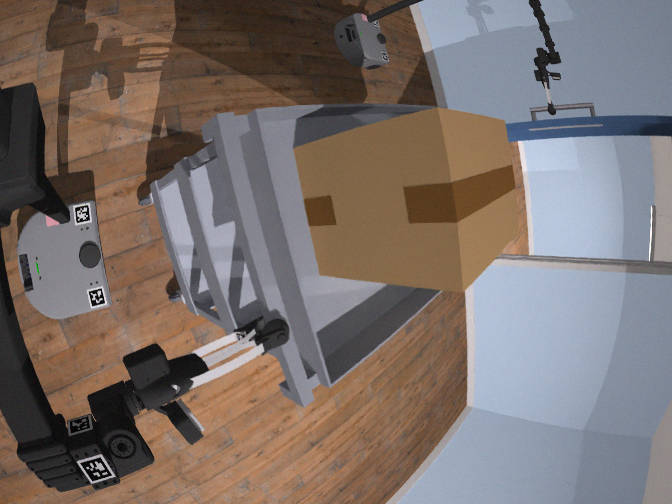

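execute_actions:
  actions:
    - {"r2":{"joints":{"gripper_m":0.09}}}
  cameras: []

execute_actions:
  actions:
    - {"r2":{"base":{"translate_m":-0.25}}}
  cameras: []

execute_actions:
  actions:
    - {"r2":{"base":{"rotate_rad":-1.27},"joints":{"wrist_roll_rad":0,"wrist_pitch_rad":-0.4,"wrist_yaw_rad":2.9,"gripper_m":0.04,"lift_m":0.4}}}
  cameras: []

execute_actions:
  actions:
    - {"r2":{"base":{"translate_m":0.75},"joints":{"lift_m":0.27}}}
  cameras: []

execute_actions:
  actions:
    - {"r2":{"base":{"rotate_rad":1.4}}}
  cameras: []

execute_actions:
  actions:
    - {"r2":{"base":{"translate_m":1}}}
  cameras: []

execute_actions:
  actions:
    - {"r2":{"base":{"rotate_rad":0.5}}}
  cameras: []

execute_actions:
  actions:
    - {"r2":{"base":{"translate_m":0.7}}}
  cameras: []

execute_actions:
  actions:
    - {"r2":{"base":{"rotate_rad":2.45},"joints":{"lift_m":0.94}}}
  cameras: []

execute_actions:
  actions:
    - {"r2":{"joints":{"wrist_yaw_rad":1.57,"wrist_pitch_rad":-0.7,"gripper_m":0.1,"wrist_roll_rad":1.57,"lift_m":1.02,"head_pan_rad":-0.3}}}
  cameras: ["r2_wrist_camera","r2_nav_camera","r2_head_camera"]

Scene clock: 295.90 s.
r1.base_odometry: x=-3.008 y=-0.856 heading=+2.230 (m, m, rad; r1's odometry frame)
r1.turned_by_wheels: +0.000 (rad since the last result)
r1.turned_by_imu: -0.001 (rad since the last result)
r1.base_tilt: forward=+0.7 right=-0.7 (deg)
r1.lidar_m: 0.91 0.95 1.16 1.12 1.16 1.58 4.27 1.09 1.20 0.70 0.73 0.95
r1.head_depth_mm: 3096 3280 3427 3645 2123 1767 1410 / 3090 3268 3470 3625 - 1780 1423 / 566 598 636 669 - 805 879 / 570 598 641 692 755 812 889 / 571 607 649 696 751 818 892 / 573 611 653 704 760 824 901 / 578 615 657 709 762 830 910
r1.base_status: not commanded
r1.joint_positions: lift_m=+0.970 arm_m=+0.251 wrist_yaw_rad=+0.013 wrist_pitch_rad=-0.024 wrist_roll_rad=+0.004 gripper_m=-0.020 head_pan_rad=-1.563 head_tilt_rad=-0.309
r1.joint_status: not commanded
r1.on_its_own: gripper_m is held at -0.021, not at your -0.030, by its stall guard, which is not easing now
r1.motor_effort: left_wheel=+5(5) right_wheel=-9(10) lift_m=+45(44) arm_m=-9(9) wrist_yaw_rad=-10(10) wrist_pitch_rad=+13(13) wrist_roll_rad=+0(0) gripper_m=-22(22) head_pan_rad=-1(3) head_tilt_rad=+6(5) (%)
r1.hand_pose: x=-0.0182 y=-0.6512 z=+1.0781 quat_wxyz=(+0.706, +0.013, -0.708, -0.004) (m; r1's base frame)
r1.wrist_depth_mm: 210 206 202 127 191 - - / 213 209 204 130 195 - - / 217 212 208 131 197 - - / 221 216 210 135 201 - - / 224 219 213 135 204 - - / 227 223 - 135 208 - - / 231 228 222 139 - - -
r2.base_odometry: x=-1.333 y=-1.187 heading=-2.809 (m, m, rad; r2's odometry frame)
r2.turned_by_wheels: +0.000 (rad since the last result)
r2.turned_by_imu: +0.001 (rad since the last result)
r2.base_tilt: forward=-1.1 right=+1.7 (deg)
r2.lidar_m: 0.27 0.28 2.12 1.95 1.97 2.47 3.14 3.18 3.03 2.79 2.83 0.30
r2.head_depth_mm: 2555 2939 2404 1885 533 1286 1138 / 2519 2860 2360 670 586 1231 1163 / 2486 2819 853 703 583 493 1068 / - 3155 411 491 564 518 1055 / - 509 403 463 546 486 1002 / - 498 390 446 538 457 956 / 1663 492 382 433 525 441 747
r2.base_status: not commanded
r2.joint_positions: lift_m=+0.741 arm_m=+0.001 wrist_yaw_rad=+1.674 wrist_pitch_rad=-0.016 wrist_roll_rad=+1.569 gripper_m=+0.090 head_pan_rad=-0.107 head_tilt_rad=-0.791
r2.joint_status: all done
r2.on_its_own: wrist_yaw_rad is held at +1.674, not at your +1.570, by its stall guard, which is not easing now
r2.motor_effort: left_wheel=+0(0) right_wheel=+1(2) lift_m=+11(11) arm_m=-2(2) wrist_yaw_rad=+1(0) wrist_pitch_rad=+4(4) wrist_roll_rad=+0(0) gripper_m=+1(92) head_pan_rad=+4(3) head_tilt_rad=-4(3) (%)
r2.hand_pose: x=+0.2331 y=-0.1192 z=+0.8509 quat_wxyz=(+0.007, +0.743, -0.670, -0.005) (m; r2's base frame)
r2.wrist_depth_mm: - - - 154 214 226 233 / - - - 156 221 751 399 / - - - 161 229 610 424 / - 315 361 166 782 601 415 / - 315 328 232 761 585 417 / - 333 339 238 248 564 408 / - 344 351 247 - 519 403
pictures: none
No camera images: the call's "cameras" was empty. Leave "cameras" out to get every camera's image.

Scene clock: 299.90 s.
r1.base_odometry: x=-3.008 y=-0.856 heading=+2.230 (m, m, rad; r1's odometry frame)
r1.turned_by_wheels: +0.000 (rad since the last result)
r1.turned_by_imu: -0.001 (rad since the last result)
r1.base_tilt: forward=+0.6 right=-0.7 (deg)
r1.lidar_m: 0.91 0.95 1.17 1.12 1.16 1.58 4.27 1.09 1.21 0.70 0.74 0.95
r1.head_depth_mm: 3092 3278 3516 3638 2148 1777 1405 / 3051 3284 3533 3606 - 1787 1418 / 564 598 636 667 - 805 881 / 568 600 641 692 753 813 891 / 571 608 651 697 753 818 893 / 574 613 653 701 759 825 904 / 578 615 657 704 763 831 909
r1.base_status: not commanded
r1.joint_positions: lift_m=+0.970 arm_m=+0.251 wrist_yaw_rad=+0.013 wrist_pitch_rad=-0.024 wrist_roll_rad=+0.004 gripper_m=-0.020 head_pan_rad=-1.563 head_tilt_rad=-0.309
r1.joint_status: not commanded
r1.on_its_own: gripper_m is held at -0.021, not at your -0.030, by its stall guard, which is not easing now
r1.motor_effort: left_wheel=+5(5) right_wheel=-10(9) lift_m=+44(44) arm_m=-9(9) wrist_yaw_rad=-10(10) wrist_pitch_rad=+13(13) wrist_roll_rad=+0(0) gripper_m=-22(22) head_pan_rad=-3(4) head_tilt_rad=+4(5) (%)
r1.hand_pose: x=-0.0182 y=-0.6512 z=+1.0781 quat_wxyz=(+0.706, +0.013, -0.708, -0.004) (m; r1's base frame)
r1.wrist_depth_mm: 211 207 201 127 192 - - / 213 209 204 130 195 - - / 217 212 208 131 197 - - / 220 216 210 136 201 - - / 225 219 214 135 204 - - / 228 222 - 136 207 - - / 232 227 221 139 - - -
r2.base_odometry: x=-1.097 y=-1.105 heading=-2.808 (m, m, rad; r2's odometry frame)
r2.turned_by_wheels: +0.000 (rad since the last result)
r2.turned_by_imu: +0.001 (rad since the last result)
r2.base_tilt: forward=-1.1 right=+1.8 (deg)
r2.lidar_m: 0.52 0.52 2.09 1.92 1.95 2.43 2.90 2.93 3.08 2.83 2.86 0.57
r2.head_depth_mm: 2787 3123 2391 1900 1552 1311 1149 / 2739 3062 2371 1710 1543 1321 - / 2724 2979 853 788 1040 1232 1116 / - 1035 815 759 1009 1236 1125 / - 588 677 654 989 1202 1119 / - 572 658 718 959 1175 1107 / 1521 560 662 616 982 1265 1106
r2.base_status: done
r2.joint_positions: lift_m=+0.741 arm_m=+0.001 wrist_yaw_rad=+1.674 wrist_pitch_rad=-0.016 wrist_roll_rad=+1.569 gripper_m=+0.090 head_pan_rad=-0.107 head_tilt_rad=-0.791
r2.joint_status: not commanded
r2.on_its_own: wrist_yaw_rad is held at +1.674, not at your +1.570, by its stall guard, which is not easing now
r2.motor_effort: left_wheel=+0(7) right_wheel=-1(2) lift_m=+11(12) arm_m=-1(1) wrist_yaw_rad=-1(0) wrist_pitch_rad=+5(5) wrist_roll_rad=+1(0) gripper_m=+0(1) head_pan_rad=+4(5) head_tilt_rad=-4(3) (%)
r2.hand_pose: x=+0.2331 y=-0.1192 z=+0.8508 quat_wxyz=(+0.007, +0.743, -0.670, -0.005) (m; r2's base frame)
r2.wrist_depth_mm: - - - 431 - - 985 / - - - 458 - 483 496 / - - 647 472 - 506 762 / - - 570 479 - 510 772 / - - 594 502 866 535 769 / - - - 510 - 535 741 / - - - 530 - - 674
pictures: none
No camera images: the call's "cameras" was empty. Leave "cameras" out to get every camera's image.

Scene clock: 303.83 s.
r1.base_odometry: x=-3.008 y=-0.856 heading=+2.230 (m, m, rad; r1's odometry frame)
r1.turned_by_wheels: +0.000 (rad since the last result)
r1.turned_by_imu: -0.001 (rad since the last result)
r1.base_tilt: forward=+0.7 right=-0.7 (deg)
r1.lidar_m: 0.91 0.95 1.17 1.12 1.16 1.58 4.27 1.09 1.21 0.70 0.74 0.95
r1.head_depth_mm: 3073 3308 3526 3609 2144 1761 1407 / 3036 3269 3499 3649 - 1771 1419 / 565 596 636 667 - 805 880 / 567 600 640 693 754 813 888 / 572 608 650 697 754 818 896 / 575 610 652 701 761 824 905 / 579 615 657 708 763 829 908
r1.base_status: not commanded
r1.joint_positions: lift_m=+0.970 arm_m=+0.251 wrist_yaw_rad=+0.013 wrist_pitch_rad=-0.024 wrist_roll_rad=+0.004 gripper_m=-0.020 head_pan_rad=-1.563 head_tilt_rad=-0.309
r1.joint_status: not commanded
r1.on_its_own: gripper_m is held at -0.021, not at your -0.030, by its stall guard, which is not easing now
r1.motor_effort: left_wheel=+5(5) right_wheel=-10(10) lift_m=+44(44) arm_m=-9(9) wrist_yaw_rad=-10(10) wrist_pitch_rad=+13(13) wrist_roll_rad=+0(0) gripper_m=-22(22) head_pan_rad=-2(3) head_tilt_rad=+5(5) (%)
r1.hand_pose: x=-0.0182 y=-0.6512 z=+1.0781 quat_wxyz=(+0.706, +0.013, -0.708, -0.004) (m; r1's base frame)
r1.wrist_depth_mm: 210 206 201 128 192 - - / 214 210 204 130 195 - - / 217 212 208 131 198 - - / 221 216 211 136 201 - - / 224 218 213 135 204 - - / 228 222 - 135 208 - - / 232 228 222 139 - - -
r2.base_odometry: x=-1.097 y=-1.105 heading=+2.205 (m, m, rad; r2's odometry frame)
r2.turned_by_wheels: -1.270 (rad since the last result)
r2.turned_by_imu: -1.248 (rad since the last result)
r2.base_tilt: forward=-1.1 right=+1.8 (deg)
r2.lidar_m: 2.83 3.11 0.52 0.52 2.12 1.93 1.92 2.12 2.92 2.91 3.21 2.84
r2.head_depth_mm: 2396 2738 2412 1884 1555 1317 1141 / 2399 2797 2382 1866 1527 1312 1136 / 2416 2806 2350 1852 1520 1300 1133 / 2485 2779 2328 1836 1509 1292 1120 / 2476 2797 2288 1827 1505 1282 1119 / 2483 2765 2260 1788 1485 1274 1107 / 2468 2755 2251 1774 1481 1253 1103
r2.base_status: done
r2.joint_positions: lift_m=+0.401 arm_m=+0.001 wrist_yaw_rad=+2.898 wrist_pitch_rad=-0.415 wrist_roll_rad=+0.005 gripper_m=+0.040 head_pan_rad=-0.107 head_tilt_rad=-0.791
r2.joint_status: all done
r2.motor_effort: left_wheel=+2(7) right_wheel=-1(4) lift_m=+11(11) arm_m=-1(2) wrist_yaw_rad=+1(3) wrist_pitch_rad=+4(3) wrist_roll_rad=-3(4) gripper_m=+0(90) head_pan_rad=+3(5) head_tilt_rad=-3(3) (%)
r2.hand_pose: x=+0.0331 y=+0.0725 z=+0.4140 quat_wxyz=(+0.229, +0.706, +0.060, +0.667) (m; r2's base frame)
r2.wrist_depth_mm: - - - - - - - / - - - - - - - / - - 650 809 835 - - / 764 825 806 859 899 999 - / 659 708 - 733 764 815 849 / 573 - 599 624 668 683 711 / 502 - 561 557 571 586 621
pictures: none
No camera images: the call's "cameras" was empty. Leave "cameras" out to get every camera's image.

Scene clock: 308.80 s.
r1.base_odometry: x=-3.008 y=-0.856 heading=+2.230 (m, m, rad; r1's odometry frame)
r1.turned_by_wheels: +0.000 (rad since the last result)
r1.turned_by_imu: -0.001 (rad since the last result)
r1.base_tilt: forward=+0.6 right=-0.7 (deg)
r1.lidar_m: 0.91 0.95 1.17 1.12 1.16 1.58 4.26 1.08 1.20 0.70 0.73 0.95
r1.head_depth_mm: 3064 3267 3510 3676 2149 1772 1405 / 3067 3246 3490 3651 - 1778 1420 / 565 597 638 669 - 808 883 / 568 601 641 694 754 812 884 / 572 608 650 696 753 819 895 / 575 609 653 702 758 824 901 / 578 616 657 706 765 830 911
r1.base_status: not commanded
r1.joint_positions: lift_m=+0.970 arm_m=+0.251 wrist_yaw_rad=+0.013 wrist_pitch_rad=-0.024 wrist_roll_rad=+0.004 gripper_m=-0.020 head_pan_rad=-1.563 head_tilt_rad=-0.309
r1.joint_status: not commanded
r1.on_its_own: gripper_m is held at -0.021, not at your -0.030, by its stall guard, which is not easing now
r1.motor_effort: left_wheel=+5(5) right_wheel=-9(10) lift_m=+44(44) arm_m=-9(9) wrist_yaw_rad=-10(10) wrist_pitch_rad=+13(13) wrist_roll_rad=+0(0) gripper_m=-22(22) head_pan_rad=-2(3) head_tilt_rad=+5(4) (%)
r1.hand_pose: x=-0.0182 y=-0.6512 z=+1.0781 quat_wxyz=(+0.706, +0.013, -0.708, -0.004) (m; r1's base frame)
r1.wrist_depth_mm: 210 207 201 127 191 - - / 213 210 204 130 195 - - / 216 212 207 131 197 - - / 221 216 210 136 202 - - / 224 219 214 135 204 - - / 228 222 - 136 208 - - / 233 227 221 139 - - -
r2.base_odometry: x=-1.541 y=-0.501 heading=+2.205 (m, m, rad; r2's odometry frame)
r2.turned_by_wheels: +0.000 (rad since the last result)
r2.turned_by_imu: +0.000 (rad since the last result)
r2.base_tilt: forward=-1.1 right=+1.8 (deg)
r2.lidar_m: 2.09 2.32 2.78 0.99 0.58 0.69 2.66 2.94 3.03 3.01 2.58 2.11
r2.head_depth_mm: 1750 2025 2243 1901 1556 1313 1136 / 1763 2040 2279 1856 1544 1310 1143 / 1791 2071 2234 1841 1535 1306 1129 / 1809 2055 2287 1819 1512 1290 1126 / 1819 2072 2272 1827 1500 1275 1113 / 1834 2114 2254 1794 1487 1275 1107 / 1826 2107 2230 1784 1481 1259 1094
r2.base_status: done
r2.joint_positions: lift_m=+0.271 arm_m=+0.001 wrist_yaw_rad=+2.898 wrist_pitch_rad=-0.415 wrist_roll_rad=+0.005 gripper_m=+0.040 head_pan_rad=-0.107 head_tilt_rad=-0.791
r2.joint_status: all done
r2.motor_effort: left_wheel=+1(14) right_wheel=-2(4) lift_m=+11(12) arm_m=-1(2) wrist_yaw_rad=+0(2) wrist_pitch_rad=+4(4) wrist_roll_rad=-2(2) gripper_m=+0(0) head_pan_rad=+5(3) head_tilt_rad=-3(3) (%)
r2.hand_pose: x=+0.0329 y=+0.0725 z=+0.2839 quat_wxyz=(+0.229, +0.706, +0.060, +0.668) (m; r2's base frame)
r2.wrist_depth_mm: - - - - - - - / - 993 - - - - - / - 759 785 852 907 986 - / - 622 654 682 720 755 800 / 496 533 - 551 595 607 639 / - - - 472 500 518 539 / - - - 418 426 447 463
pictures: none
No camera images: the call's "cameras" was empty. Leave "cameras" out to get every camera's image.

Scene clock: 310.87 s.
r1.base_odometry: x=-3.008 y=-0.856 heading=+2.230 (m, m, rad; r1's odometry frame)
r1.turned_by_wheels: +0.000 (rad since the last result)
r1.turned_by_imu: -0.001 (rad since the last result)
r1.base_tilt: forward=+0.7 right=-0.6 (deg)
r1.lidar_m: 0.91 0.95 1.17 1.12 1.16 1.58 4.25 1.09 1.20 0.70 0.73 0.95
r1.head_depth_mm: 3089 3282 3505 3631 2142 1769 1416 / 3068 3270 3530 3678 - 1770 1420 / 566 597 636 668 - 807 881 / 568 600 641 693 754 811 890 / 571 608 650 698 753 815 894 / 574 611 655 703 759 825 905 / 577 615 657 708 765 828 912
r1.base_status: not commanded
r1.joint_positions: lift_m=+0.970 arm_m=+0.251 wrist_yaw_rad=+0.013 wrist_pitch_rad=-0.024 wrist_roll_rad=+0.004 gripper_m=-0.020 head_pan_rad=-1.563 head_tilt_rad=-0.309
r1.joint_status: not commanded
r1.on_its_own: gripper_m is held at -0.021, not at your -0.030, by its stall guard, which is not easing now
r1.motor_effort: left_wheel=+5(5) right_wheel=-9(10) lift_m=+44(44) arm_m=-9(9) wrist_yaw_rad=-10(10) wrist_pitch_rad=+13(13) wrist_roll_rad=+0(0) gripper_m=-22(21) head_pan_rad=-3(3) head_tilt_rad=+5(5) (%)
r1.hand_pose: x=-0.0182 y=-0.6512 z=+1.0781 quat_wxyz=(+0.706, +0.013, -0.708, -0.004) (m; r1's base frame)
r1.wrist_depth_mm: 211 206 200 127 192 - - / 214 210 204 130 195 - - / 217 212 206 131 198 - - / 221 215 210 136 201 - - / 225 220 213 135 204 - - / 228 223 - 135 208 - - / 232 228 220 140 - - -
r2.base_odometry: x=-1.541 y=-0.501 heading=-2.678 (m, m, rad; r2's odometry frame)
r2.turned_by_wheels: +1.400 (rad since the last result)
r2.turned_by_imu: +1.370 (rad since the last result)
r2.base_tilt: forward=-1.2 right=+1.7 (deg)
r2.lidar_m: 2.77 0.57 0.57 2.65 2.75 3.14 3.01 2.98 2.18 2.10 2.16 2.88
r2.head_depth_mm: 2526 2898 2428 1888 1548 1321 1145 / 2475 2775 2399 1859 1546 1307 1138 / 2455 2779 2330 1835 1523 1305 1126 / 2447 2743 2307 1833 1509 1292 1123 / - 3072 2277 1814 1502 1275 1107 / - 3068 2228 1788 1494 1273 1108 / - 3041 2224 1765 1473 1260 1100
r2.base_status: done
r2.joint_positions: lift_m=+0.271 arm_m=+0.001 wrist_yaw_rad=+2.898 wrist_pitch_rad=-0.415 wrist_roll_rad=+0.005 gripper_m=+0.040 head_pan_rad=-0.107 head_tilt_rad=-0.791
r2.joint_status: not commanded
r2.motor_effort: left_wheel=-3(12) right_wheel=+1(8) lift_m=+12(12) arm_m=-2(2) wrist_yaw_rad=+0(1) wrist_pitch_rad=+4(4) wrist_roll_rad=-2(2) gripper_m=+0(0) head_pan_rad=+4(4) head_tilt_rad=-3(3) (%)
r2.hand_pose: x=+0.0329 y=+0.0725 z=+0.2839 quat_wxyz=(+0.229, +0.706, +0.060, +0.668) (m; r2's base frame)
r2.wrist_depth_mm: - - - - 983 - - / - 973 - - 735 620 869 / - 763 801 846 820 845 866 / - 622 651 688 698 757 793 / 488 531 - 559 592 611 641 / - - - 466 502 512 541 / - - - 422 424 444 463
pictures: none
No camera images: the call's "cameras" was empty. Leave "cameras" out to get every camera's image.

Scene clock: 316.03 s.
r1.base_odometry: x=-3.008 y=-0.856 heading=+2.230 (m, m, rad; r1's odometry frame)
r1.turned_by_wheels: +0.000 (rad since the last result)
r1.turned_by_imu: -0.001 (rad since the last result)
r1.base_tilt: forward=+0.8 right=-0.7 (deg)
r1.lidar_m: 0.91 0.95 1.17 1.12 1.16 1.58 4.27 1.09 1.20 0.70 0.73 0.95
r1.head_depth_mm: 3094 3323 3480 3647 2150 1749 1412 / 3075 3258 3494 3621 - 1781 1420 / 565 598 636 668 - 809 881 / 569 601 639 693 752 810 887 / 571 607 649 696 752 817 895 / 573 613 655 701 760 822 904 / 578 615 657 707 764 832 912
r1.base_status: not commanded
r1.joint_positions: lift_m=+0.970 arm_m=+0.251 wrist_yaw_rad=+0.013 wrist_pitch_rad=-0.024 wrist_roll_rad=+0.004 gripper_m=-0.020 head_pan_rad=-1.563 head_tilt_rad=-0.309
r1.joint_status: not commanded
r1.on_its_own: gripper_m is held at -0.021, not at your -0.030, by its stall guard, which is not easing now
r1.motor_effort: left_wheel=+5(5) right_wheel=-10(10) lift_m=+44(44) arm_m=-9(9) wrist_yaw_rad=-10(10) wrist_pitch_rad=+13(13) wrist_roll_rad=+0(0) gripper_m=-22(22) head_pan_rad=-2(3) head_tilt_rad=+5(5) (%)
r1.hand_pose: x=-0.0182 y=-0.6512 z=+1.0781 quat_wxyz=(+0.706, +0.013, -0.708, -0.004) (m; r1's base frame)
r1.wrist_depth_mm: 210 206 201 127 192 - - / 213 210 205 130 195 - - / 217 212 206 131 198 - - / 221 216 211 136 201 - - / 224 219 214 135 205 - - / 228 222 - 135 208 - - / 231 228 221 139 - - -
r2.base_odometry: x=-2.436 y=-0.948 heading=-2.678 (m, m, rad; r2's odometry frame)
r2.turned_by_wheels: +0.000 (rad since the last result)
r2.turned_by_imu: +0.000 (rad since the last result)
r2.base_tilt: forward=-1.0 right=+1.7 (deg)
r2.lidar_m: 1.78 1.17 1.12 0.42 0.43 0.58 4.01 2.99 2.18 2.08 2.16 1.86
r2.head_depth_mm: 1574 1830 2155 1877 1554 1314 1141 / 1559 1810 2132 1866 1533 1308 1130 / 1551 1789 2102 1859 1514 1302 1131 / 1598 1822 2080 1829 1517 1287 1121 / - 3098 2275 1792 1508 1277 1124 / - 2989 2238 1810 1493 1277 1108 / 3970 2991 2233 1780 1479 1259 1101
r2.base_status: done
r2.joint_positions: lift_m=+0.271 arm_m=+0.001 wrist_yaw_rad=+2.898 wrist_pitch_rad=-0.415 wrist_roll_rad=+0.005 gripper_m=+0.040 head_pan_rad=-0.107 head_tilt_rad=-0.791
r2.joint_status: not commanded
r2.motor_effort: left_wheel=-3(11) right_wheel=+1(5) lift_m=+12(12) arm_m=-2(2) wrist_yaw_rad=+1(1) wrist_pitch_rad=+4(4) wrist_roll_rad=-2(3) gripper_m=+0(0) head_pan_rad=+4(4) head_tilt_rad=-3(3) (%)
r2.hand_pose: x=+0.0329 y=+0.0725 z=+0.2839 quat_wxyz=(+0.229, +0.706, +0.060, +0.668) (m; r2's base frame)
r2.wrist_depth_mm: - 775 - - - - - / - 452 978 - - - - / - 478 744 832 895 966 - / - 574 631 675 706 745 811 / 495 534 - 550 582 614 635 / - - - 472 499 519 536 / - - - 421 428 446 464
pictures: none
No camera images: the call's "cameras" was empty. Leave "cameras" out to get every camera's image.

Scene clock: 317.57 s.
r1.base_odometry: x=-3.008 y=-0.856 heading=+2.230 (m, m, rad; r1's odometry frame)
r1.turned_by_wheels: +0.000 (rad since the last result)
r1.turned_by_imu: +0.000 (rad since the last result)
r1.base_tilt: forward=+0.7 right=-0.7 (deg)
r1.lidar_m: 0.91 0.94 1.17 1.12 1.16 1.58 4.24 1.09 1.20 0.70 0.73 0.95
r1.head_depth_mm: 3089 3255 3518 3614 2128 1764 1411 / 3065 3310 3424 3638 - 1781 1425 / 565 596 635 667 - 806 882 / 568 600 639 693 755 812 890 / 571 607 651 699 752 814 896 / 575 611 653 703 757 825 904 / 577 614 656 707 764 830 911
r1.base_status: not commanded
r1.joint_positions: lift_m=+0.970 arm_m=+0.251 wrist_yaw_rad=+0.013 wrist_pitch_rad=-0.024 wrist_roll_rad=+0.004 gripper_m=-0.020 head_pan_rad=-1.563 head_tilt_rad=-0.309
r1.joint_status: not commanded
r1.on_its_own: gripper_m is held at -0.021, not at your -0.030, by its stall guard, which is not easing now
r1.motor_effort: left_wheel=+5(5) right_wheel=-10(10) lift_m=+44(44) arm_m=-9(9) wrist_yaw_rad=-10(10) wrist_pitch_rad=+13(13) wrist_roll_rad=+0(0) gripper_m=-22(22) head_pan_rad=-2(2) head_tilt_rad=+4(6) (%)
r1.hand_pose: x=-0.0182 y=-0.6512 z=+1.0781 quat_wxyz=(+0.706, +0.013, -0.708, -0.004) (m; r1's base frame)
r1.wrist_depth_mm: 211 207 202 127 192 - - / 214 208 204 130 195 - - / 218 212 207 131 198 - - / 221 216 211 136 201 - - / 225 219 213 135 204 - - / 227 223 - 136 208 - - / 232 227 221 139 - - -
r2.base_odometry: x=-2.436 y=-0.948 heading=-2.179 (m, m, rad; r2's odometry frame)
r2.turned_by_wheels: +0.500 (rad since the last result)
r2.turned_by_imu: +0.490 (rad since the last result)
r2.base_tilt: forward=-1.2 right=+1.7 (deg)
r2.lidar_m: 1.19 1.12 0.42 0.43 0.57 4.01 3.07 2.18 2.08 2.13 1.87 1.79
r2.head_depth_mm: - 3411 2407 1880 1547 1314 1138 / - 3289 2346 1869 1544 1304 1136 / - 3279 2320 1866 1528 1301 1128 / - 3000 2286 1841 1522 1285 1119 / 1458 1654 1933 1811 1499 1284 1115 / 1226 1374 1545 1695 1483 1272 1110 / 1051 1165 1291 1485 1471 1265 1103
r2.base_status: done
r2.joint_positions: lift_m=+0.271 arm_m=+0.001 wrist_yaw_rad=+2.898 wrist_pitch_rad=-0.415 wrist_roll_rad=+0.005 gripper_m=+0.040 head_pan_rad=-0.107 head_tilt_rad=-0.791
r2.joint_status: not commanded
r2.motor_effort: left_wheel=-4(13) right_wheel=+1(5) lift_m=+12(12) arm_m=-2(1) wrist_yaw_rad=+0(0) wrist_pitch_rad=+4(4) wrist_roll_rad=-2(2) gripper_m=+0(0) head_pan_rad=+4(4) head_tilt_rad=-3(3) (%)
r2.hand_pose: x=+0.0329 y=+0.0725 z=+0.2839 quat_wxyz=(+0.229, +0.706, +0.060, +0.668) (m; r2's base frame)
r2.wrist_depth_mm: - 812 905 869 - - - / - 528 518 687 - - - / - 751 728 525 913 958 - / - 618 644 630 720 744 790 / 492 530 - 548 585 616 634 / - - - 467 496 515 540 / - - - 415 426 444 461
pictures: none
No camera images: the call's "cameras" was empty. Leave "cameras" out to get every camera's image.

Scene clock: 321.67 s.
r1.base_odometry: x=-3.008 y=-0.856 heading=+2.230 (m, m, rad; r1's odometry frame)
r1.turned_by_wheels: +0.000 (rad since the last result)
r1.turned_by_imu: -0.001 (rad since the last result)
r1.base_tilt: forward=+0.7 right=-0.7 (deg)
r1.lidar_m: 0.91 0.94 1.17 1.12 1.16 1.58 4.24 1.09 1.17 0.70 0.73 0.95
r1.head_depth_mm: 3063 1011 3391 3577 1264 1400 1368 / 3084 1079 3523 3610 - 1501 1380 / 566 598 635 667 - 805 878 / 569 600 640 693 754 809 889 / 571 608 651 700 753 818 894 / 575 612 653 702 757 824 903 / 577 614 659 707 762 832 915
r1.base_status: not commanded
r1.joint_positions: lift_m=+0.970 arm_m=+0.251 wrist_yaw_rad=+0.013 wrist_pitch_rad=-0.024 wrist_roll_rad=+0.004 gripper_m=-0.020 head_pan_rad=-1.563 head_tilt_rad=-0.309
r1.joint_status: not commanded
r1.on_its_own: gripper_m is held at -0.021, not at your -0.030, by its stall guard, which is not easing now
r1.motor_effort: left_wheel=+5(5) right_wheel=-10(9) lift_m=+44(44) arm_m=-9(9) wrist_yaw_rad=-10(10) wrist_pitch_rad=+13(13) wrist_roll_rad=+0(0) gripper_m=-22(21) head_pan_rad=-3(3) head_tilt_rad=+4(5) (%)
r1.hand_pose: x=-0.0182 y=-0.6512 z=+1.0781 quat_wxyz=(+0.706, +0.013, -0.708, -0.004) (m; r1's base frame)
r1.wrist_depth_mm: 211 206 201 127 192 573 - / 214 210 204 130 195 609 - / 217 212 207 131 197 - - / 220 216 211 136 202 - - / 225 220 213 135 204 - - / 228 223 - 136 208 - - / 231 227 221 140 - - -
r2.base_odometry: x=-2.836 y=-1.523 heading=-2.179 (m, m, rad; r2's odometry frame)
r2.turned_by_wheels: +0.000 (rad since the last result)
r2.turned_by_imu: +0.000 (rad since the last result)
r2.base_tilt: forward=-1.0 right=+1.7 (deg)
r2.lidar_m: 0.69 0.51 0.51 2.41 0.63 0.61 3.56 2.53 2.41 1.72 1.28 4.06
r2.head_depth_mm: 3363 3316 2394 1906 1557 1322 1146 / 3510 3242 2375 1880 1536 1308 1135 / 3678 3253 2359 1852 1529 1302 1132 / 1031 1315 2165 1773 1512 1284 1118 / 828 949 1093 1317 1454 1284 1116 / 697 781 886 1019 1196 1261 1109 / 603 665 738 830 953 1107 1105
r2.base_status: done
r2.joint_positions: lift_m=+0.271 arm_m=+0.001 wrist_yaw_rad=+2.898 wrist_pitch_rad=-0.415 wrist_roll_rad=+0.005 gripper_m=+0.040 head_pan_rad=-0.107 head_tilt_rad=-0.791
r2.joint_status: not commanded
r2.motor_effort: left_wheel=-3(8) right_wheel=+1(3) lift_m=+12(11) arm_m=-2(2) wrist_yaw_rad=+1(0) wrist_pitch_rad=+4(5) wrist_roll_rad=-2(2) gripper_m=+0(0) head_pan_rad=+3(4) head_tilt_rad=-3(4) (%)
r2.hand_pose: x=+0.0329 y=+0.0725 z=+0.2839 quat_wxyz=(+0.229, +0.706, +0.060, +0.668) (m; r2's base frame)
r2.wrist_depth_mm: - - - - - 457 424 / - 988 - - - 488 460 / - 767 802 852 854 532 500 / - 621 660 672 662 583 539 / 491 532 - 554 596 607 586 / - - - 471 495 510 540 / - - - 419 426 447 463
pictures: none
No camera images: the call's "cameras" was empty. Leave "cameras" out to get every camera's image.

Scene clock: 328.60 s.
r1.base_odometry: x=-3.008 y=-0.856 heading=+2.230 (m, m, rad; r1's odometry frame)
r1.turned_by_wheels: +0.000 (rad since the last result)
r1.turned_by_imu: -0.002 (rad since the last result)
r1.base_tilt: forward=+0.7 right=-0.7 (deg)
r1.lidar_m: 0.91 0.94 1.17 1.12 1.16 1.58 4.25 1.09 1.20 0.70 0.74 0.95
r1.head_depth_mm: 3107 3230 3487 3705 2136 1757 1404 / 3073 1139 1238 2931 - 1577 1348 / 564 598 635 669 - 805 883 / 569 600 641 693 754 813 887 / 572 609 649 698 752 817 893 / 574 611 655 702 758 825 900 / 577 614 658 705 764 829 910
r1.base_status: not commanded
r1.joint_positions: lift_m=+0.970 arm_m=+0.251 wrist_yaw_rad=+0.013 wrist_pitch_rad=-0.024 wrist_roll_rad=+0.004 gripper_m=-0.020 head_pan_rad=-1.563 head_tilt_rad=-0.309
r1.joint_status: not commanded
r1.on_its_own: gripper_m is held at -0.021, not at your -0.030, by its stall guard, which is not easing now
r1.motor_effort: left_wheel=+5(5) right_wheel=-10(10) lift_m=+44(44) arm_m=-9(9) wrist_yaw_rad=-10(10) wrist_pitch_rad=+13(13) wrist_roll_rad=+0(0) gripper_m=-22(22) head_pan_rad=-3(2) head_tilt_rad=+6(5) (%)
r1.hand_pose: x=-0.0182 y=-0.6512 z=+1.0781 quat_wxyz=(+0.706, +0.013, -0.708, -0.004) (m; r1's base frame)
r1.wrist_depth_mm: 210 206 201 127 192 - - / 213 209 204 130 195 - - / 217 212 208 131 198 - - / 221 216 210 136 200 - - / 224 219 215 135 204 - - / 228 223 - 136 207 - - / 232 226 221 139 - - -
r2.base_odometry: x=-2.836 y=-1.523 heading=+0.271 (m, m, rad; r2's odometry frame)
r2.turned_by_wheels: +2.450 (rad since the last result)
r2.turned_by_imu: +2.408 (rad since the last result)
r2.base_tilt: forward=-1.1 right=+1.8 (deg)
r2.lidar_m: 0.61 4.44 2.72 2.40 2.17 1.30 1.28 0.85 0.55 0.51 2.35 0.68
r2.head_depth_mm: 3365 3310 2153 1885 1538 1319 1145 / 3818 2785 913 1137 1476 1309 1144 / 829 837 889 1164 1371 1296 1131 / 805 808 877 1125 1304 1293 1121 / 3908 1020 867 1049 1168 1249 1114 / - 1112 1280 1685 1491 1270 1105 / 3839 3014 2238 1774 1478 1256 1104
r2.base_status: done
r2.joint_positions: lift_m=+0.939 arm_m=+0.001 wrist_yaw_rad=+2.898 wrist_pitch_rad=-0.416 wrist_roll_rad=+0.005 gripper_m=+0.040 head_pan_rad=-0.107 head_tilt_rad=-0.791
r2.joint_status: all done
r2.motor_effort: left_wheel=-4(13) right_wheel=+1(6) lift_m=+35(36) arm_m=-1(2) wrist_yaw_rad=+0(1) wrist_pitch_rad=+5(4) wrist_roll_rad=-2(2) gripper_m=+1(0) head_pan_rad=+5(4) head_tilt_rad=-3(3) (%)
r2.hand_pose: x=+0.0329 y=+0.0724 z=+0.9526 quat_wxyz=(+0.229, +0.706, +0.061, +0.668) (m; r2's base frame)
r2.wrist_depth_mm: - - - - - - - / - - - - - - - / - - - - - - - / - - - - - - - / - - - - - - - / - - - - - - - / - - - - - - -
pictures: none
No camera images: the call's "cameras" was empty. Leave "cameras" out to get every camera's image.

Scene clock: 330.27 s.
r1.base_odometry: x=-3.008 y=-0.856 heading=+2.230 (m, m, rad; r1's odometry frame)
r1.turned_by_wheels: +0.000 (rad since the last result)
r1.turned_by_imu: +0.000 (rad since the last result)
r1.base_tilt: forward=+0.7 right=-0.6 (deg)
r1.lidar_m: 0.91 0.94 1.17 1.12 1.16 1.58 4.27 1.09 1.20 0.70 0.73 0.95
r1.head_depth_mm: 3075 3279 3444 3644 2138 1758 1407 / 3081 1098 1008 3596 - 1587 1346 / 565 599 635 669 - 807 880 / 568 600 640 692 754 812 886 / 572 608 648 696 752 818 893 / 574 611 654 703 759 825 904 / 578 615 657 707 766 830 914
r1.base_status: not commanded
r1.joint_positions: lift_m=+0.970 arm_m=+0.251 wrist_yaw_rad=+0.013 wrist_pitch_rad=-0.024 wrist_roll_rad=+0.004 gripper_m=-0.020 head_pan_rad=-1.563 head_tilt_rad=-0.309
r1.joint_status: not commanded
r1.on_its_own: gripper_m is held at -0.021, not at your -0.030, by its stall guard, which is not easing now
r1.motor_effort: left_wheel=+5(5) right_wheel=-10(9) lift_m=+44(44) arm_m=-9(9) wrist_yaw_rad=-11(11) wrist_pitch_rad=+13(13) wrist_roll_rad=+0(0) gripper_m=-22(23) head_pan_rad=-2(3) head_tilt_rad=+6(4) (%)
r1.hand_pose: x=-0.0182 y=-0.6512 z=+1.0781 quat_wxyz=(+0.706, +0.013, -0.708, -0.004) (m; r1's base frame)
r1.wrist_depth_mm: 210 206 201 127 192 - - / 214 209 204 129 195 - - / 217 213 207 131 198 - - / 220 215 210 136 201 - - / 224 220 214 135 204 - - / 227 222 - 136 208 - - / 231 227 222 139 - - -
r2.base_odometry: x=-2.836 y=-1.523 heading=+0.271 (m, m, rad; r2's odometry frame)
r2.turned_by_wheels: +0.000 (rad since the last result)
r2.turned_by_imu: +0.000 (rad since the last result)
r2.base_tilt: forward=-1.1 right=+1.8 (deg)
r2.lidar_m: 0.61 4.44 2.71 2.41 2.17 1.30 1.27 0.85 0.55 0.51 2.35 0.68
r2.head_depth_mm: 2686 2846 2405 1878 1594 1298 1168 / 3074 3133 2373 1865 1625 1310 1107 / 3567 3210 901 1694 1460 1298 1134 / 3910 924 906 1162 1383 1292 1120 / 781 827 864 1137 1288 1269 1116 / 766 809 853 1076 1067 1254 1105 / 3747 1072 875 1187 1442 1263 1104
r2.base_status: not commanded
r2.joint_positions: lift_m=+1.019 arm_m=+0.001 wrist_yaw_rad=+1.573 wrist_pitch_rad=-0.708 wrist_roll_rad=+1.567 gripper_m=+0.100 head_pan_rad=-0.293 head_tilt_rad=-0.791
r2.joint_status: all done
r2.motor_effort: left_wheel=-4(4) right_wheel=+1(1) lift_m=+35(38) arm_m=-2(1) wrist_yaw_rad=-2(0) wrist_pitch_rad=+2(5) wrist_roll_rad=+1(2) gripper_m=+1(90) head_pan_rad=-4(26) head_tilt_rad=-3(4) (%)
r2.hand_pose: x=+0.1574 y=-0.1454 z=+0.9729 quat_wxyz=(+0.247, +0.664, -0.662, -0.244) (m; r2's base frame)
r2.wrist_depth_mm: - 705 - - - 972 828 / 639 712 - - - 981 827 / 640 715 - 958 - 988 846 / - 998 - 991 - - 854 / - - - - - - 873 / - - - - - - 884 / - - - - - - 880
pictures: r2_head_camera (sideways: a quarter turn clockwise sets it upright), r2_nav_camera (sideways: a quarter turn counterclockwise sets it upright), r2_wrist_camera
Images, in order (width x height): r2_head_camera 896x504, r2_nav_camera 672x504, r2_wrist_camera 644x364.

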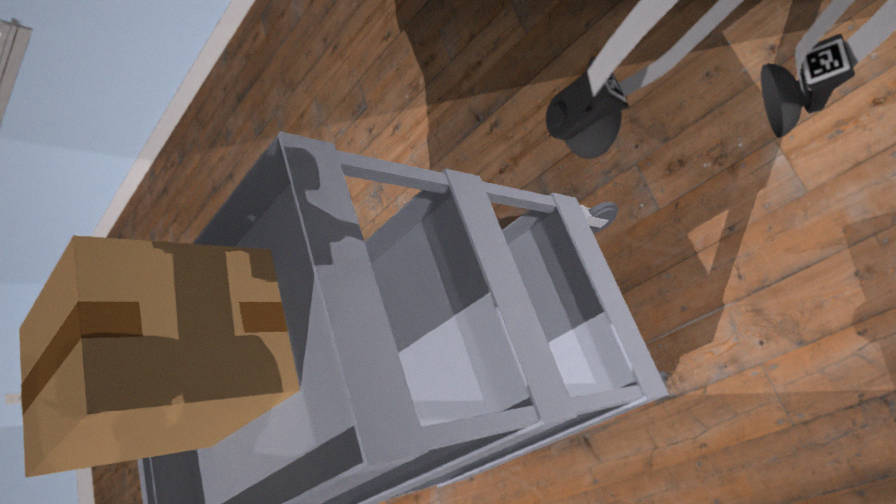

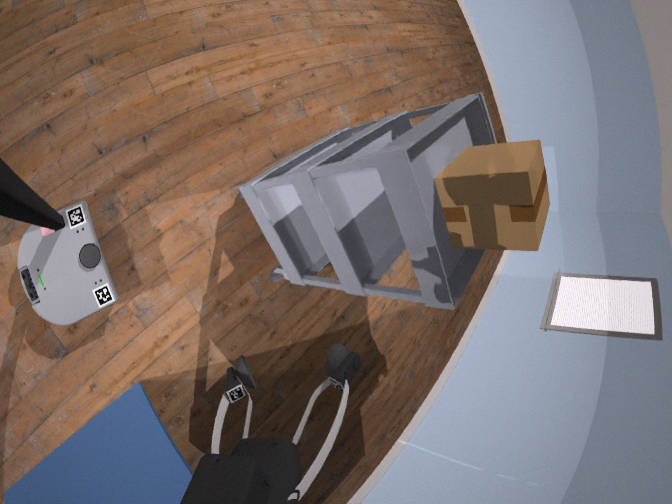

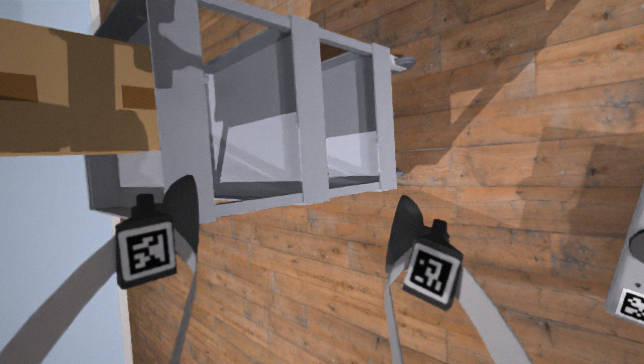

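execute_actions:
  actions:
    - {"r2":{"base":{"translate_m":0.5},"joints":{"head_pan_rad":-0.6,"head_tilt_rad":-1.1}}}
  cameras: []

execute_actions:
  actions:
    - {"r2":{"joints":{"lift_m":0.885}}}
  cameras: ["r2_wrist_camera","r2_head_camera"]

Scene clock: 341.30 s.
r1.base_odometry: x=-3.008 y=-0.856 heading=+2.230 (m, m, rad; r1's odometry frame)
r1.turned_by_wheels: +0.000 (rad since the last result)
r1.turned_by_imu: -0.002 (rad since the last result)
r1.base_tilt: forward=+0.7 right=-0.7 (deg)
r1.lidar_m: 0.91 0.94 1.17 1.12 1.16 1.58 4.25 1.09 1.20 0.70 0.73 0.95
r1.head_depth_mm: 3090 3231 3505 3683 2134 1765 1408 / 3088 3266 3512 3644 - 1770 1417 / 566 596 636 667 - 806 881 / 568 600 641 693 754 814 887 / 572 608 649 698 752 819 898 / 574 611 653 702 759 824 902 / 577 616 656 708 762 832 911
r1.base_status: not commanded
r1.joint_positions: lift_m=+0.970 arm_m=+0.251 wrist_yaw_rad=+0.013 wrist_pitch_rad=-0.024 wrist_roll_rad=+0.004 gripper_m=-0.020 head_pan_rad=-1.563 head_tilt_rad=-0.309
r1.joint_status: not commanded
r1.on_its_own: gripper_m is held at -0.021, not at your -0.030, by its stall guard, which is not easing now
r1.motor_effort: left_wheel=+5(5) right_wheel=-10(9) lift_m=+44(44) arm_m=-9(9) wrist_yaw_rad=-9(10) wrist_pitch_rad=+13(13) wrist_roll_rad=+0(0) gripper_m=-22(22) head_pan_rad=-2(2) head_tilt_rad=+5(6) (%)
r1.hand_pose: x=-0.0182 y=-0.6512 z=+1.0781 quat_wxyz=(+0.706, +0.013, -0.708, -0.004) (m; r1's base frame)
r1.wrist_depth_mm: 211 205 201 127 191 - - / 214 209 204 130 195 - - / 217 213 207 131 198 - 720 / 220 216 211 136 202 - 784 / 224 219 214 135 205 - - / 228 223 - 136 208 - - / 232 227 221 139 - - -
r2.base_odometry: x=-2.354 y=-1.389 heading=+0.271 (m, m, rad; r2's odometry frame)
r2.turned_by_wheels: +0.000 (rad since the last result)
r2.turned_by_imu: +0.001 (rad since the last result)
r2.base_tilt: forward=-1.2 right=+1.8 (deg)
r2.lidar_m: - 4.16 2.83 2.52 2.52 1.86 1.76 0.74 0.75 2.23 0.22 0.15
r2.head_depth_mm: 2178 1932 1604 1543 - 1178 1110 / 2227 1918 600 869 1292 1203 1098 / 2208 1876 624 550 1263 1198 - / 411 511 609 544 752 1187 - / 368 445 562 538 491 977 - / 349 396 488 535 483 533 1087 / 331 357 465 532 480 1140 1073
r2.base_status: done
r2.joint_positions: lift_m=+1.019 arm_m=+0.001 wrist_yaw_rad=+1.573 wrist_pitch_rad=-0.708 wrist_roll_rad=+1.568 gripper_m=+0.100 head_pan_rad=-0.593 head_tilt_rad=-1.086
r2.joint_status: all done
r2.motor_effort: left_wheel=-4(6) right_wheel=+1(3) lift_m=+35(35) arm_m=-2(2) wrist_yaw_rad=-2(2) wrist_pitch_rad=+2(2) wrist_roll_rad=+1(1) gripper_m=+1(1) head_pan_rad=-4(30) head_tilt_rad=-5(20) (%)
r2.hand_pose: x=+0.1574 y=-0.1454 z=+0.9729 quat_wxyz=(+0.247, +0.664, -0.662, -0.244) (m; r2's base frame)
r2.wrist_depth_mm: 256 294 358 384 276 544 809 / 258 296 358 392 275 559 803 / 258 297 361 404 290 553 808 / 260 291 362 410 291 567 814 / 261 285 521 415 343 573 834 / - - 565 426 343 519 905 / - - - 399 287 986 881
pictures: none
No camera images: the call's "cameras" was empty. Leave "cameras" out to get every camera's image.

Scene clock: 343.37 s.
r1.base_odometry: x=-3.008 y=-0.856 heading=+2.230 (m, m, rad; r1's odometry frame)
r1.turned_by_wheels: +0.000 (rad since the last result)
r1.turned_by_imu: -0.001 (rad since the last result)
r1.base_tilt: forward=+0.7 right=-0.7 (deg)
r1.lidar_m: 0.91 0.95 1.17 1.12 1.16 1.58 4.25 1.09 1.20 0.70 0.73 0.95
r1.head_depth_mm: 3065 3280 3458 3601 2153 1769 1411 / 3045 3296 3496 3640 - 1781 1416 / 565 597 637 670 - 808 880 / 568 601 641 694 753 811 889 / 571 607 650 697 753 818 895 / 574 612 654 700 758 825 900 / 577 615 659 707 764 832 910
r1.base_status: not commanded
r1.joint_positions: lift_m=+0.970 arm_m=+0.251 wrist_yaw_rad=+0.013 wrist_pitch_rad=-0.024 wrist_roll_rad=+0.004 gripper_m=-0.020 head_pan_rad=-1.563 head_tilt_rad=-0.309
r1.joint_status: not commanded
r1.on_its_own: gripper_m is held at -0.021, not at your -0.030, by its stall guard, which is not easing now
r1.motor_effort: left_wheel=+5(5) right_wheel=-10(9) lift_m=+44(44) arm_m=-9(9) wrist_yaw_rad=-10(10) wrist_pitch_rad=+13(13) wrist_roll_rad=+0(0) gripper_m=-21(21) head_pan_rad=-2(3) head_tilt_rad=+5(5) (%)
r1.hand_pose: x=-0.0182 y=-0.6512 z=+1.0781 quat_wxyz=(+0.706, +0.013, -0.708, -0.004) (m; r1's base frame)
r1.wrist_depth_mm: 210 206 201 127 191 - - / 215 209 204 130 194 - - / 217 212 207 131 198 - - / 220 216 210 136 201 - 730 / 224 219 214 135 204 - 741 / 227 223 - 136 207 - - / 232 226 221 140 - - -
r2.base_odometry: x=-2.354 y=-1.389 heading=+0.271 (m, m, rad; r2's odometry frame)
r2.turned_by_wheels: +0.000 (rad since the last result)
r2.turned_by_imu: +0.000 (rad since the last result)
r2.base_tilt: forward=-1.2 right=+1.8 (deg)
r2.lidar_m: - 4.14 2.83 2.52 2.52 1.86 1.76 0.74 0.75 2.23 0.22 0.15
r2.head_depth_mm: 2152 1914 1626 1495 1368 - 1110 / 2228 1904 599 842 1374 - 1101 / 2206 1880 616 558 1169 1190 - / 410 512 601 553 772 1198 - / 367 446 564 539 492 977 - / 349 397 488 537 483 533 1085 / 332 357 465 533 480 1138 1069
r2.base_status: not commanded
r2.joint_positions: lift_m=+0.886 arm_m=+0.001 wrist_yaw_rad=+1.573 wrist_pitch_rad=-0.709 wrist_roll_rad=+1.568 gripper_m=+0.100 head_pan_rad=-0.593 head_tilt_rad=-1.086
r2.joint_status: all done
r2.motor_effort: left_wheel=-4(4) right_wheel=+1(1) lift_m=+11(32) arm_m=-2(2) wrist_yaw_rad=-1(3) wrist_pitch_rad=+3(2) wrist_roll_rad=+1(1) gripper_m=+0(1) head_pan_rad=-3(4) head_tilt_rad=-5(5) (%)
r2.hand_pose: x=+0.1573 y=-0.1454 z=+0.8391 quat_wxyz=(+0.247, +0.664, -0.662, -0.244) (m; r2's base frame)
r2.wrist_depth_mm: 256 295 277 179 508 458 698 / 256 297 285 178 516 448 715 / 257 295 291 178 527 453 725 / 258 291 296 178 517 462 736 / 261 284 299 178 491 465 736 / - 491 316 177 472 462 769 / - 438 325 177 - 843 799
pictures: r2_head_camera (sideways: a quarter turn clockwise sets it upright), r2_wrist_camera
Images, in order (width x height): r2_head_camera 896x504, r2_wrist_camera 644x364.

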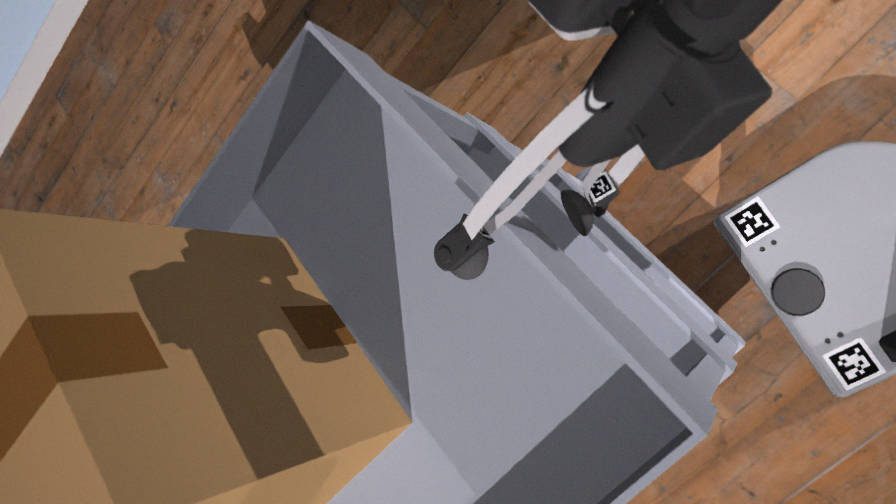

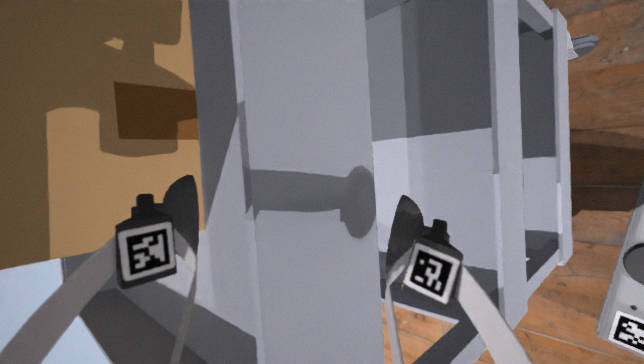

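execute_actions:
  actions:
    - {"r2":{"joints":{"gripper_m":-0.03}}}
  cameras: []

execute_actions:
  actions:
    - {"r2":{"base":{"translate_m":-0.6}}}
  cameras: ["r2_nav_camera","r2_head_camera"]

Scene clock: 349.03 s.
r1.base_odometry: x=-3.008 y=-0.856 heading=+2.230 (m, m, rad; r1's odometry frame)
r1.turned_by_wheels: +0.000 (rad since the last result)
r1.turned_by_imu: -0.001 (rad since the last result)
r1.base_tilt: forward=+0.7 right=-0.7 (deg)
r1.lidar_m: 0.91 0.95 1.17 1.12 1.16 1.58 4.26 1.09 1.20 0.70 0.73 0.95
r1.head_depth_mm: 3096 3255 3484 3624 2152 1754 1411 / 3068 3256 3494 3588 - 1781 1418 / 565 597 634 668 - 806 877 / 567 600 640 694 753 811 890 / 571 609 650 697 749 819 895 / 573 613 654 701 758 824 902 / 576 615 659 708 764 832 912
r1.base_status: not commanded
r1.joint_positions: lift_m=+0.970 arm_m=+0.251 wrist_yaw_rad=+0.013 wrist_pitch_rad=-0.024 wrist_roll_rad=+0.004 gripper_m=-0.020 head_pan_rad=-1.563 head_tilt_rad=-0.309
r1.joint_status: not commanded
r1.on_its_own: gripper_m is held at -0.021, not at your -0.030, by its stall guard, which is not easing now
r1.motor_effort: left_wheel=+5(5) right_wheel=-10(10) lift_m=+44(44) arm_m=-9(9) wrist_yaw_rad=-10(10) wrist_pitch_rad=+13(13) wrist_roll_rad=+0(0) gripper_m=-22(22) head_pan_rad=-3(3) head_tilt_rad=+5(5) (%)
r1.hand_pose: x=-0.0182 y=-0.6512 z=+1.0781 quat_wxyz=(+0.706, +0.013, -0.708, -0.004) (m; r1's base frame)
r1.wrist_depth_mm: 210 206 201 127 192 - - / 214 209 204 130 195 - - / 217 213 207 131 197 - - / 221 215 210 136 201 - 739 / 224 219 215 135 205 - 750 / 228 223 - 136 207 - - / 232 226 221 139 - - -
r2.base_odometry: x=-2.354 y=-1.389 heading=+0.271 (m, m, rad; r2's odometry frame)
r2.turned_by_wheels: +0.000 (rad since the last result)
r2.turned_by_imu: +0.001 (rad since the last result)
r2.base_tilt: forward=-1.0 right=+1.7 (deg)
r2.lidar_m: - 4.15 2.83 2.52 2.52 1.86 1.77 0.74 0.75 2.23 0.22 0.15
r2.head_depth_mm: 2155 1929 1612 1489 1370 - 1099 / 2263 1904 601 1394 1356 - 1103 / 2186 1871 618 558 1261 1201 - / 410 516 599 553 753 1191 - / 368 446 563 542 493 989 - / 349 397 489 536 484 535 1081 / 332 358 465 534 480 1141 1065
r2.base_status: not commanded
r2.joint_positions: lift_m=+0.886 arm_m=+0.001 wrist_yaw_rad=+1.575 wrist_pitch_rad=-0.702 wrist_roll_rad=+1.545 gripper_m=-0.028 head_pan_rad=-0.593 head_tilt_rad=-1.086
r2.joint_status: all done
r2.motor_effort: left_wheel=-3(4) right_wheel=+4(4) lift_m=+11(12) arm_m=-2(2) wrist_yaw_rad=-3(3) wrist_pitch_rad=+0(2) wrist_roll_rad=+10(10) gripper_m=-36(100) head_pan_rad=-4(4) head_tilt_rad=-5(5) (%)
r2.hand_pose: x=+0.1586 y=-0.1450 z=+0.8403 quat_wxyz=(+0.253, +0.668, -0.659, -0.234) (m; r2's base frame)
r2.wrist_depth_mm: 254 291 287 174 513 446 713 / 255 292 294 175 504 453 700 / 256 295 300 175 507 455 717 / 258 296 306 175 514 461 718 / 261 311 152 163 522 465 735 / - 572 299 169 513 468 769 / - 418 324 177 - 443 801
pictures: none
No camera images: the call's "cameras" was empty. Leave "cameras" out to get every camera's image.

Scene clock: 356.10 s.
r1.base_odometry: x=-3.008 y=-0.856 heading=+2.230 (m, m, rad; r1's odometry frame)
r1.turned_by_wheels: +0.000 (rad since the last result)
r1.turned_by_imu: -0.002 (rad since the last result)
r1.base_tilt: forward=+0.7 right=-0.7 (deg)
r1.lidar_m: 0.91 0.95 1.17 1.12 1.16 1.58 4.24 1.00 0.83 0.70 0.73 0.95
r1.head_depth_mm: 3077 3286 3506 3651 872 1090 1179 / 3051 3281 3456 3638 - 1712 1380 / 566 597 636 668 - 805 881 / 569 601 641 693 755 813 889 / 571 608 650 698 754 819 895 / 575 609 654 700 759 823 904 / 577 615 657 707 766 834 912
r1.base_status: not commanded
r1.joint_positions: lift_m=+0.970 arm_m=+0.251 wrist_yaw_rad=+0.013 wrist_pitch_rad=-0.024 wrist_roll_rad=+0.004 gripper_m=-0.020 head_pan_rad=-1.563 head_tilt_rad=-0.309
r1.joint_status: not commanded
r1.on_its_own: gripper_m is held at -0.021, not at your -0.030, by its stall guard, which is not easing now
r1.motor_effort: left_wheel=+5(5) right_wheel=-10(10) lift_m=+44(44) arm_m=-9(9) wrist_yaw_rad=-10(10) wrist_pitch_rad=+13(14) wrist_roll_rad=+0(0) gripper_m=-22(22) head_pan_rad=-1(3) head_tilt_rad=+6(5) (%)
r1.hand_pose: x=-0.0182 y=-0.6512 z=+1.0781 quat_wxyz=(+0.706, +0.013, -0.708, -0.004) (m; r1's base frame)
r1.wrist_depth_mm: 211 206 201 127 192 - - / 213 210 204 130 195 - - / 218 212 207 131 198 - - / 220 216 211 136 201 - - / 224 219 214 135 204 - - / 228 222 - 135 208 - 497 / 231 227 221 140 587 698 474
r2.base_odometry: x=-2.932 y=-1.549 heading=+0.271 (m, m, rad; r2's odometry frame)
r2.turned_by_wheels: +0.000 (rad since the last result)
r2.turned_by_imu: +0.002 (rad since the last result)
r2.base_tilt: forward=-1.1 right=+1.8 (deg)
r2.lidar_m: 0.16 4.42 2.69 2.38 1.99 1.19 1.18 0.88 0.56 0.52 0.23 0.17
r2.head_depth_mm: 2208 1909 587 1437 1370 - 1106 / 2194 1903 610 579 1340 - 1101 / 413 539 609 556 1145 1200 - / 385 476 589 552 810 1193 - / 363 439 559 541 508 1134 - / 351 407 527 536 488 1127 1082 / 346 478 596 533 482 1153 1069
r2.base_status: done
r2.joint_positions: lift_m=+0.885 arm_m=+0.001 wrist_yaw_rad=+1.591 wrist_pitch_rad=-0.670 wrist_roll_rad=+1.570 gripper_m=-0.012 head_pan_rad=-0.593 head_tilt_rad=-1.087
r2.joint_status: not commanded
r2.on_its_own: gripper_m is held at -0.013, not at your -0.030, by its stall guard, which is not easing now; wrist_yaw_rad is at rest, and its effort (-13) is outside its rest range (-12 to +12)
r2.motor_effort: left_wheel=+1(13) right_wheel=-3(12) lift_m=+14(14) arm_m=-1(2) wrist_yaw_rad=-13(12) wrist_pitch_rad=-9(10) wrist_roll_rad=-1(10) gripper_m=-24(36) head_pan_rad=-4(4) head_tilt_rad=-5(5) (%)
r2.hand_pose: x=+0.1643 y=-0.1420 z=+0.8460 quat_wxyz=(+0.236, +0.674, -0.661, -0.230) (m; r2's base frame)
r2.wrist_depth_mm: 237 270 294 148 476 429 573 / 246 280 306 156 485 436 640 / 255 289 316 163 501 440 671 / 268 317 329 170 528 454 717 / - 518 - 167 541 480 734 / - 460 337 186 510 491 772 / - 362 328 201 353 925 793
pictures: r2_head_camera (sideways: a quarter turn clockwise sets it upright), r2_nav_camera (sideways: a quarter turn counterclockwise sets it upright)
Images, in order (width x height): r2_head_camera 896x504, r2_nav_camera 672x504.

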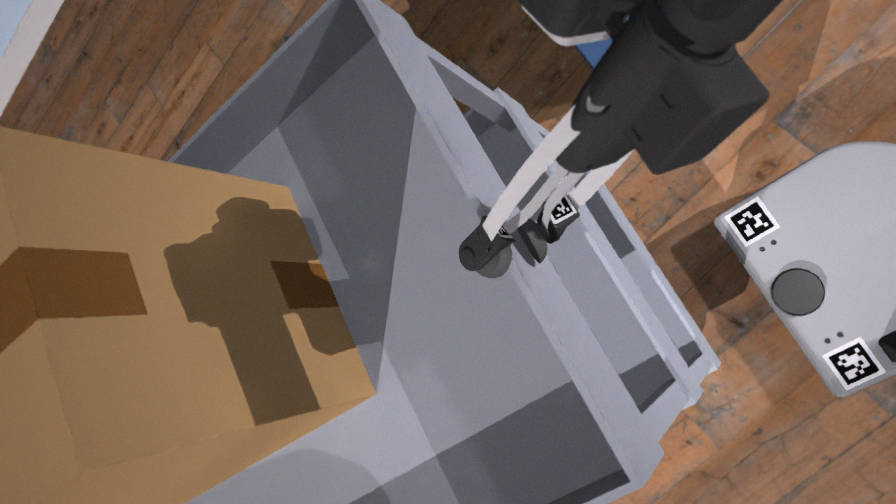

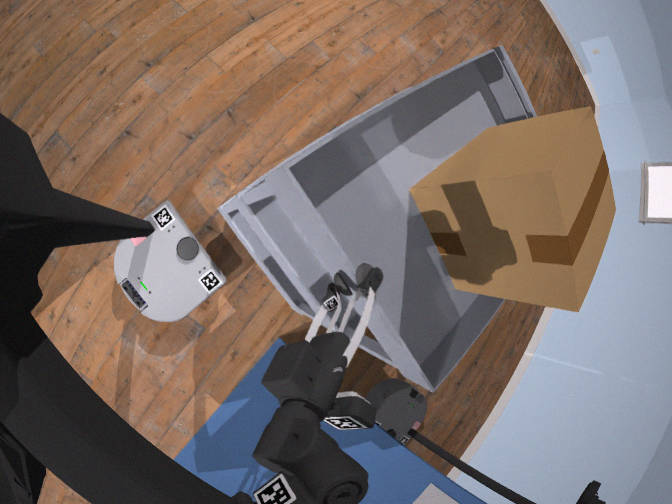

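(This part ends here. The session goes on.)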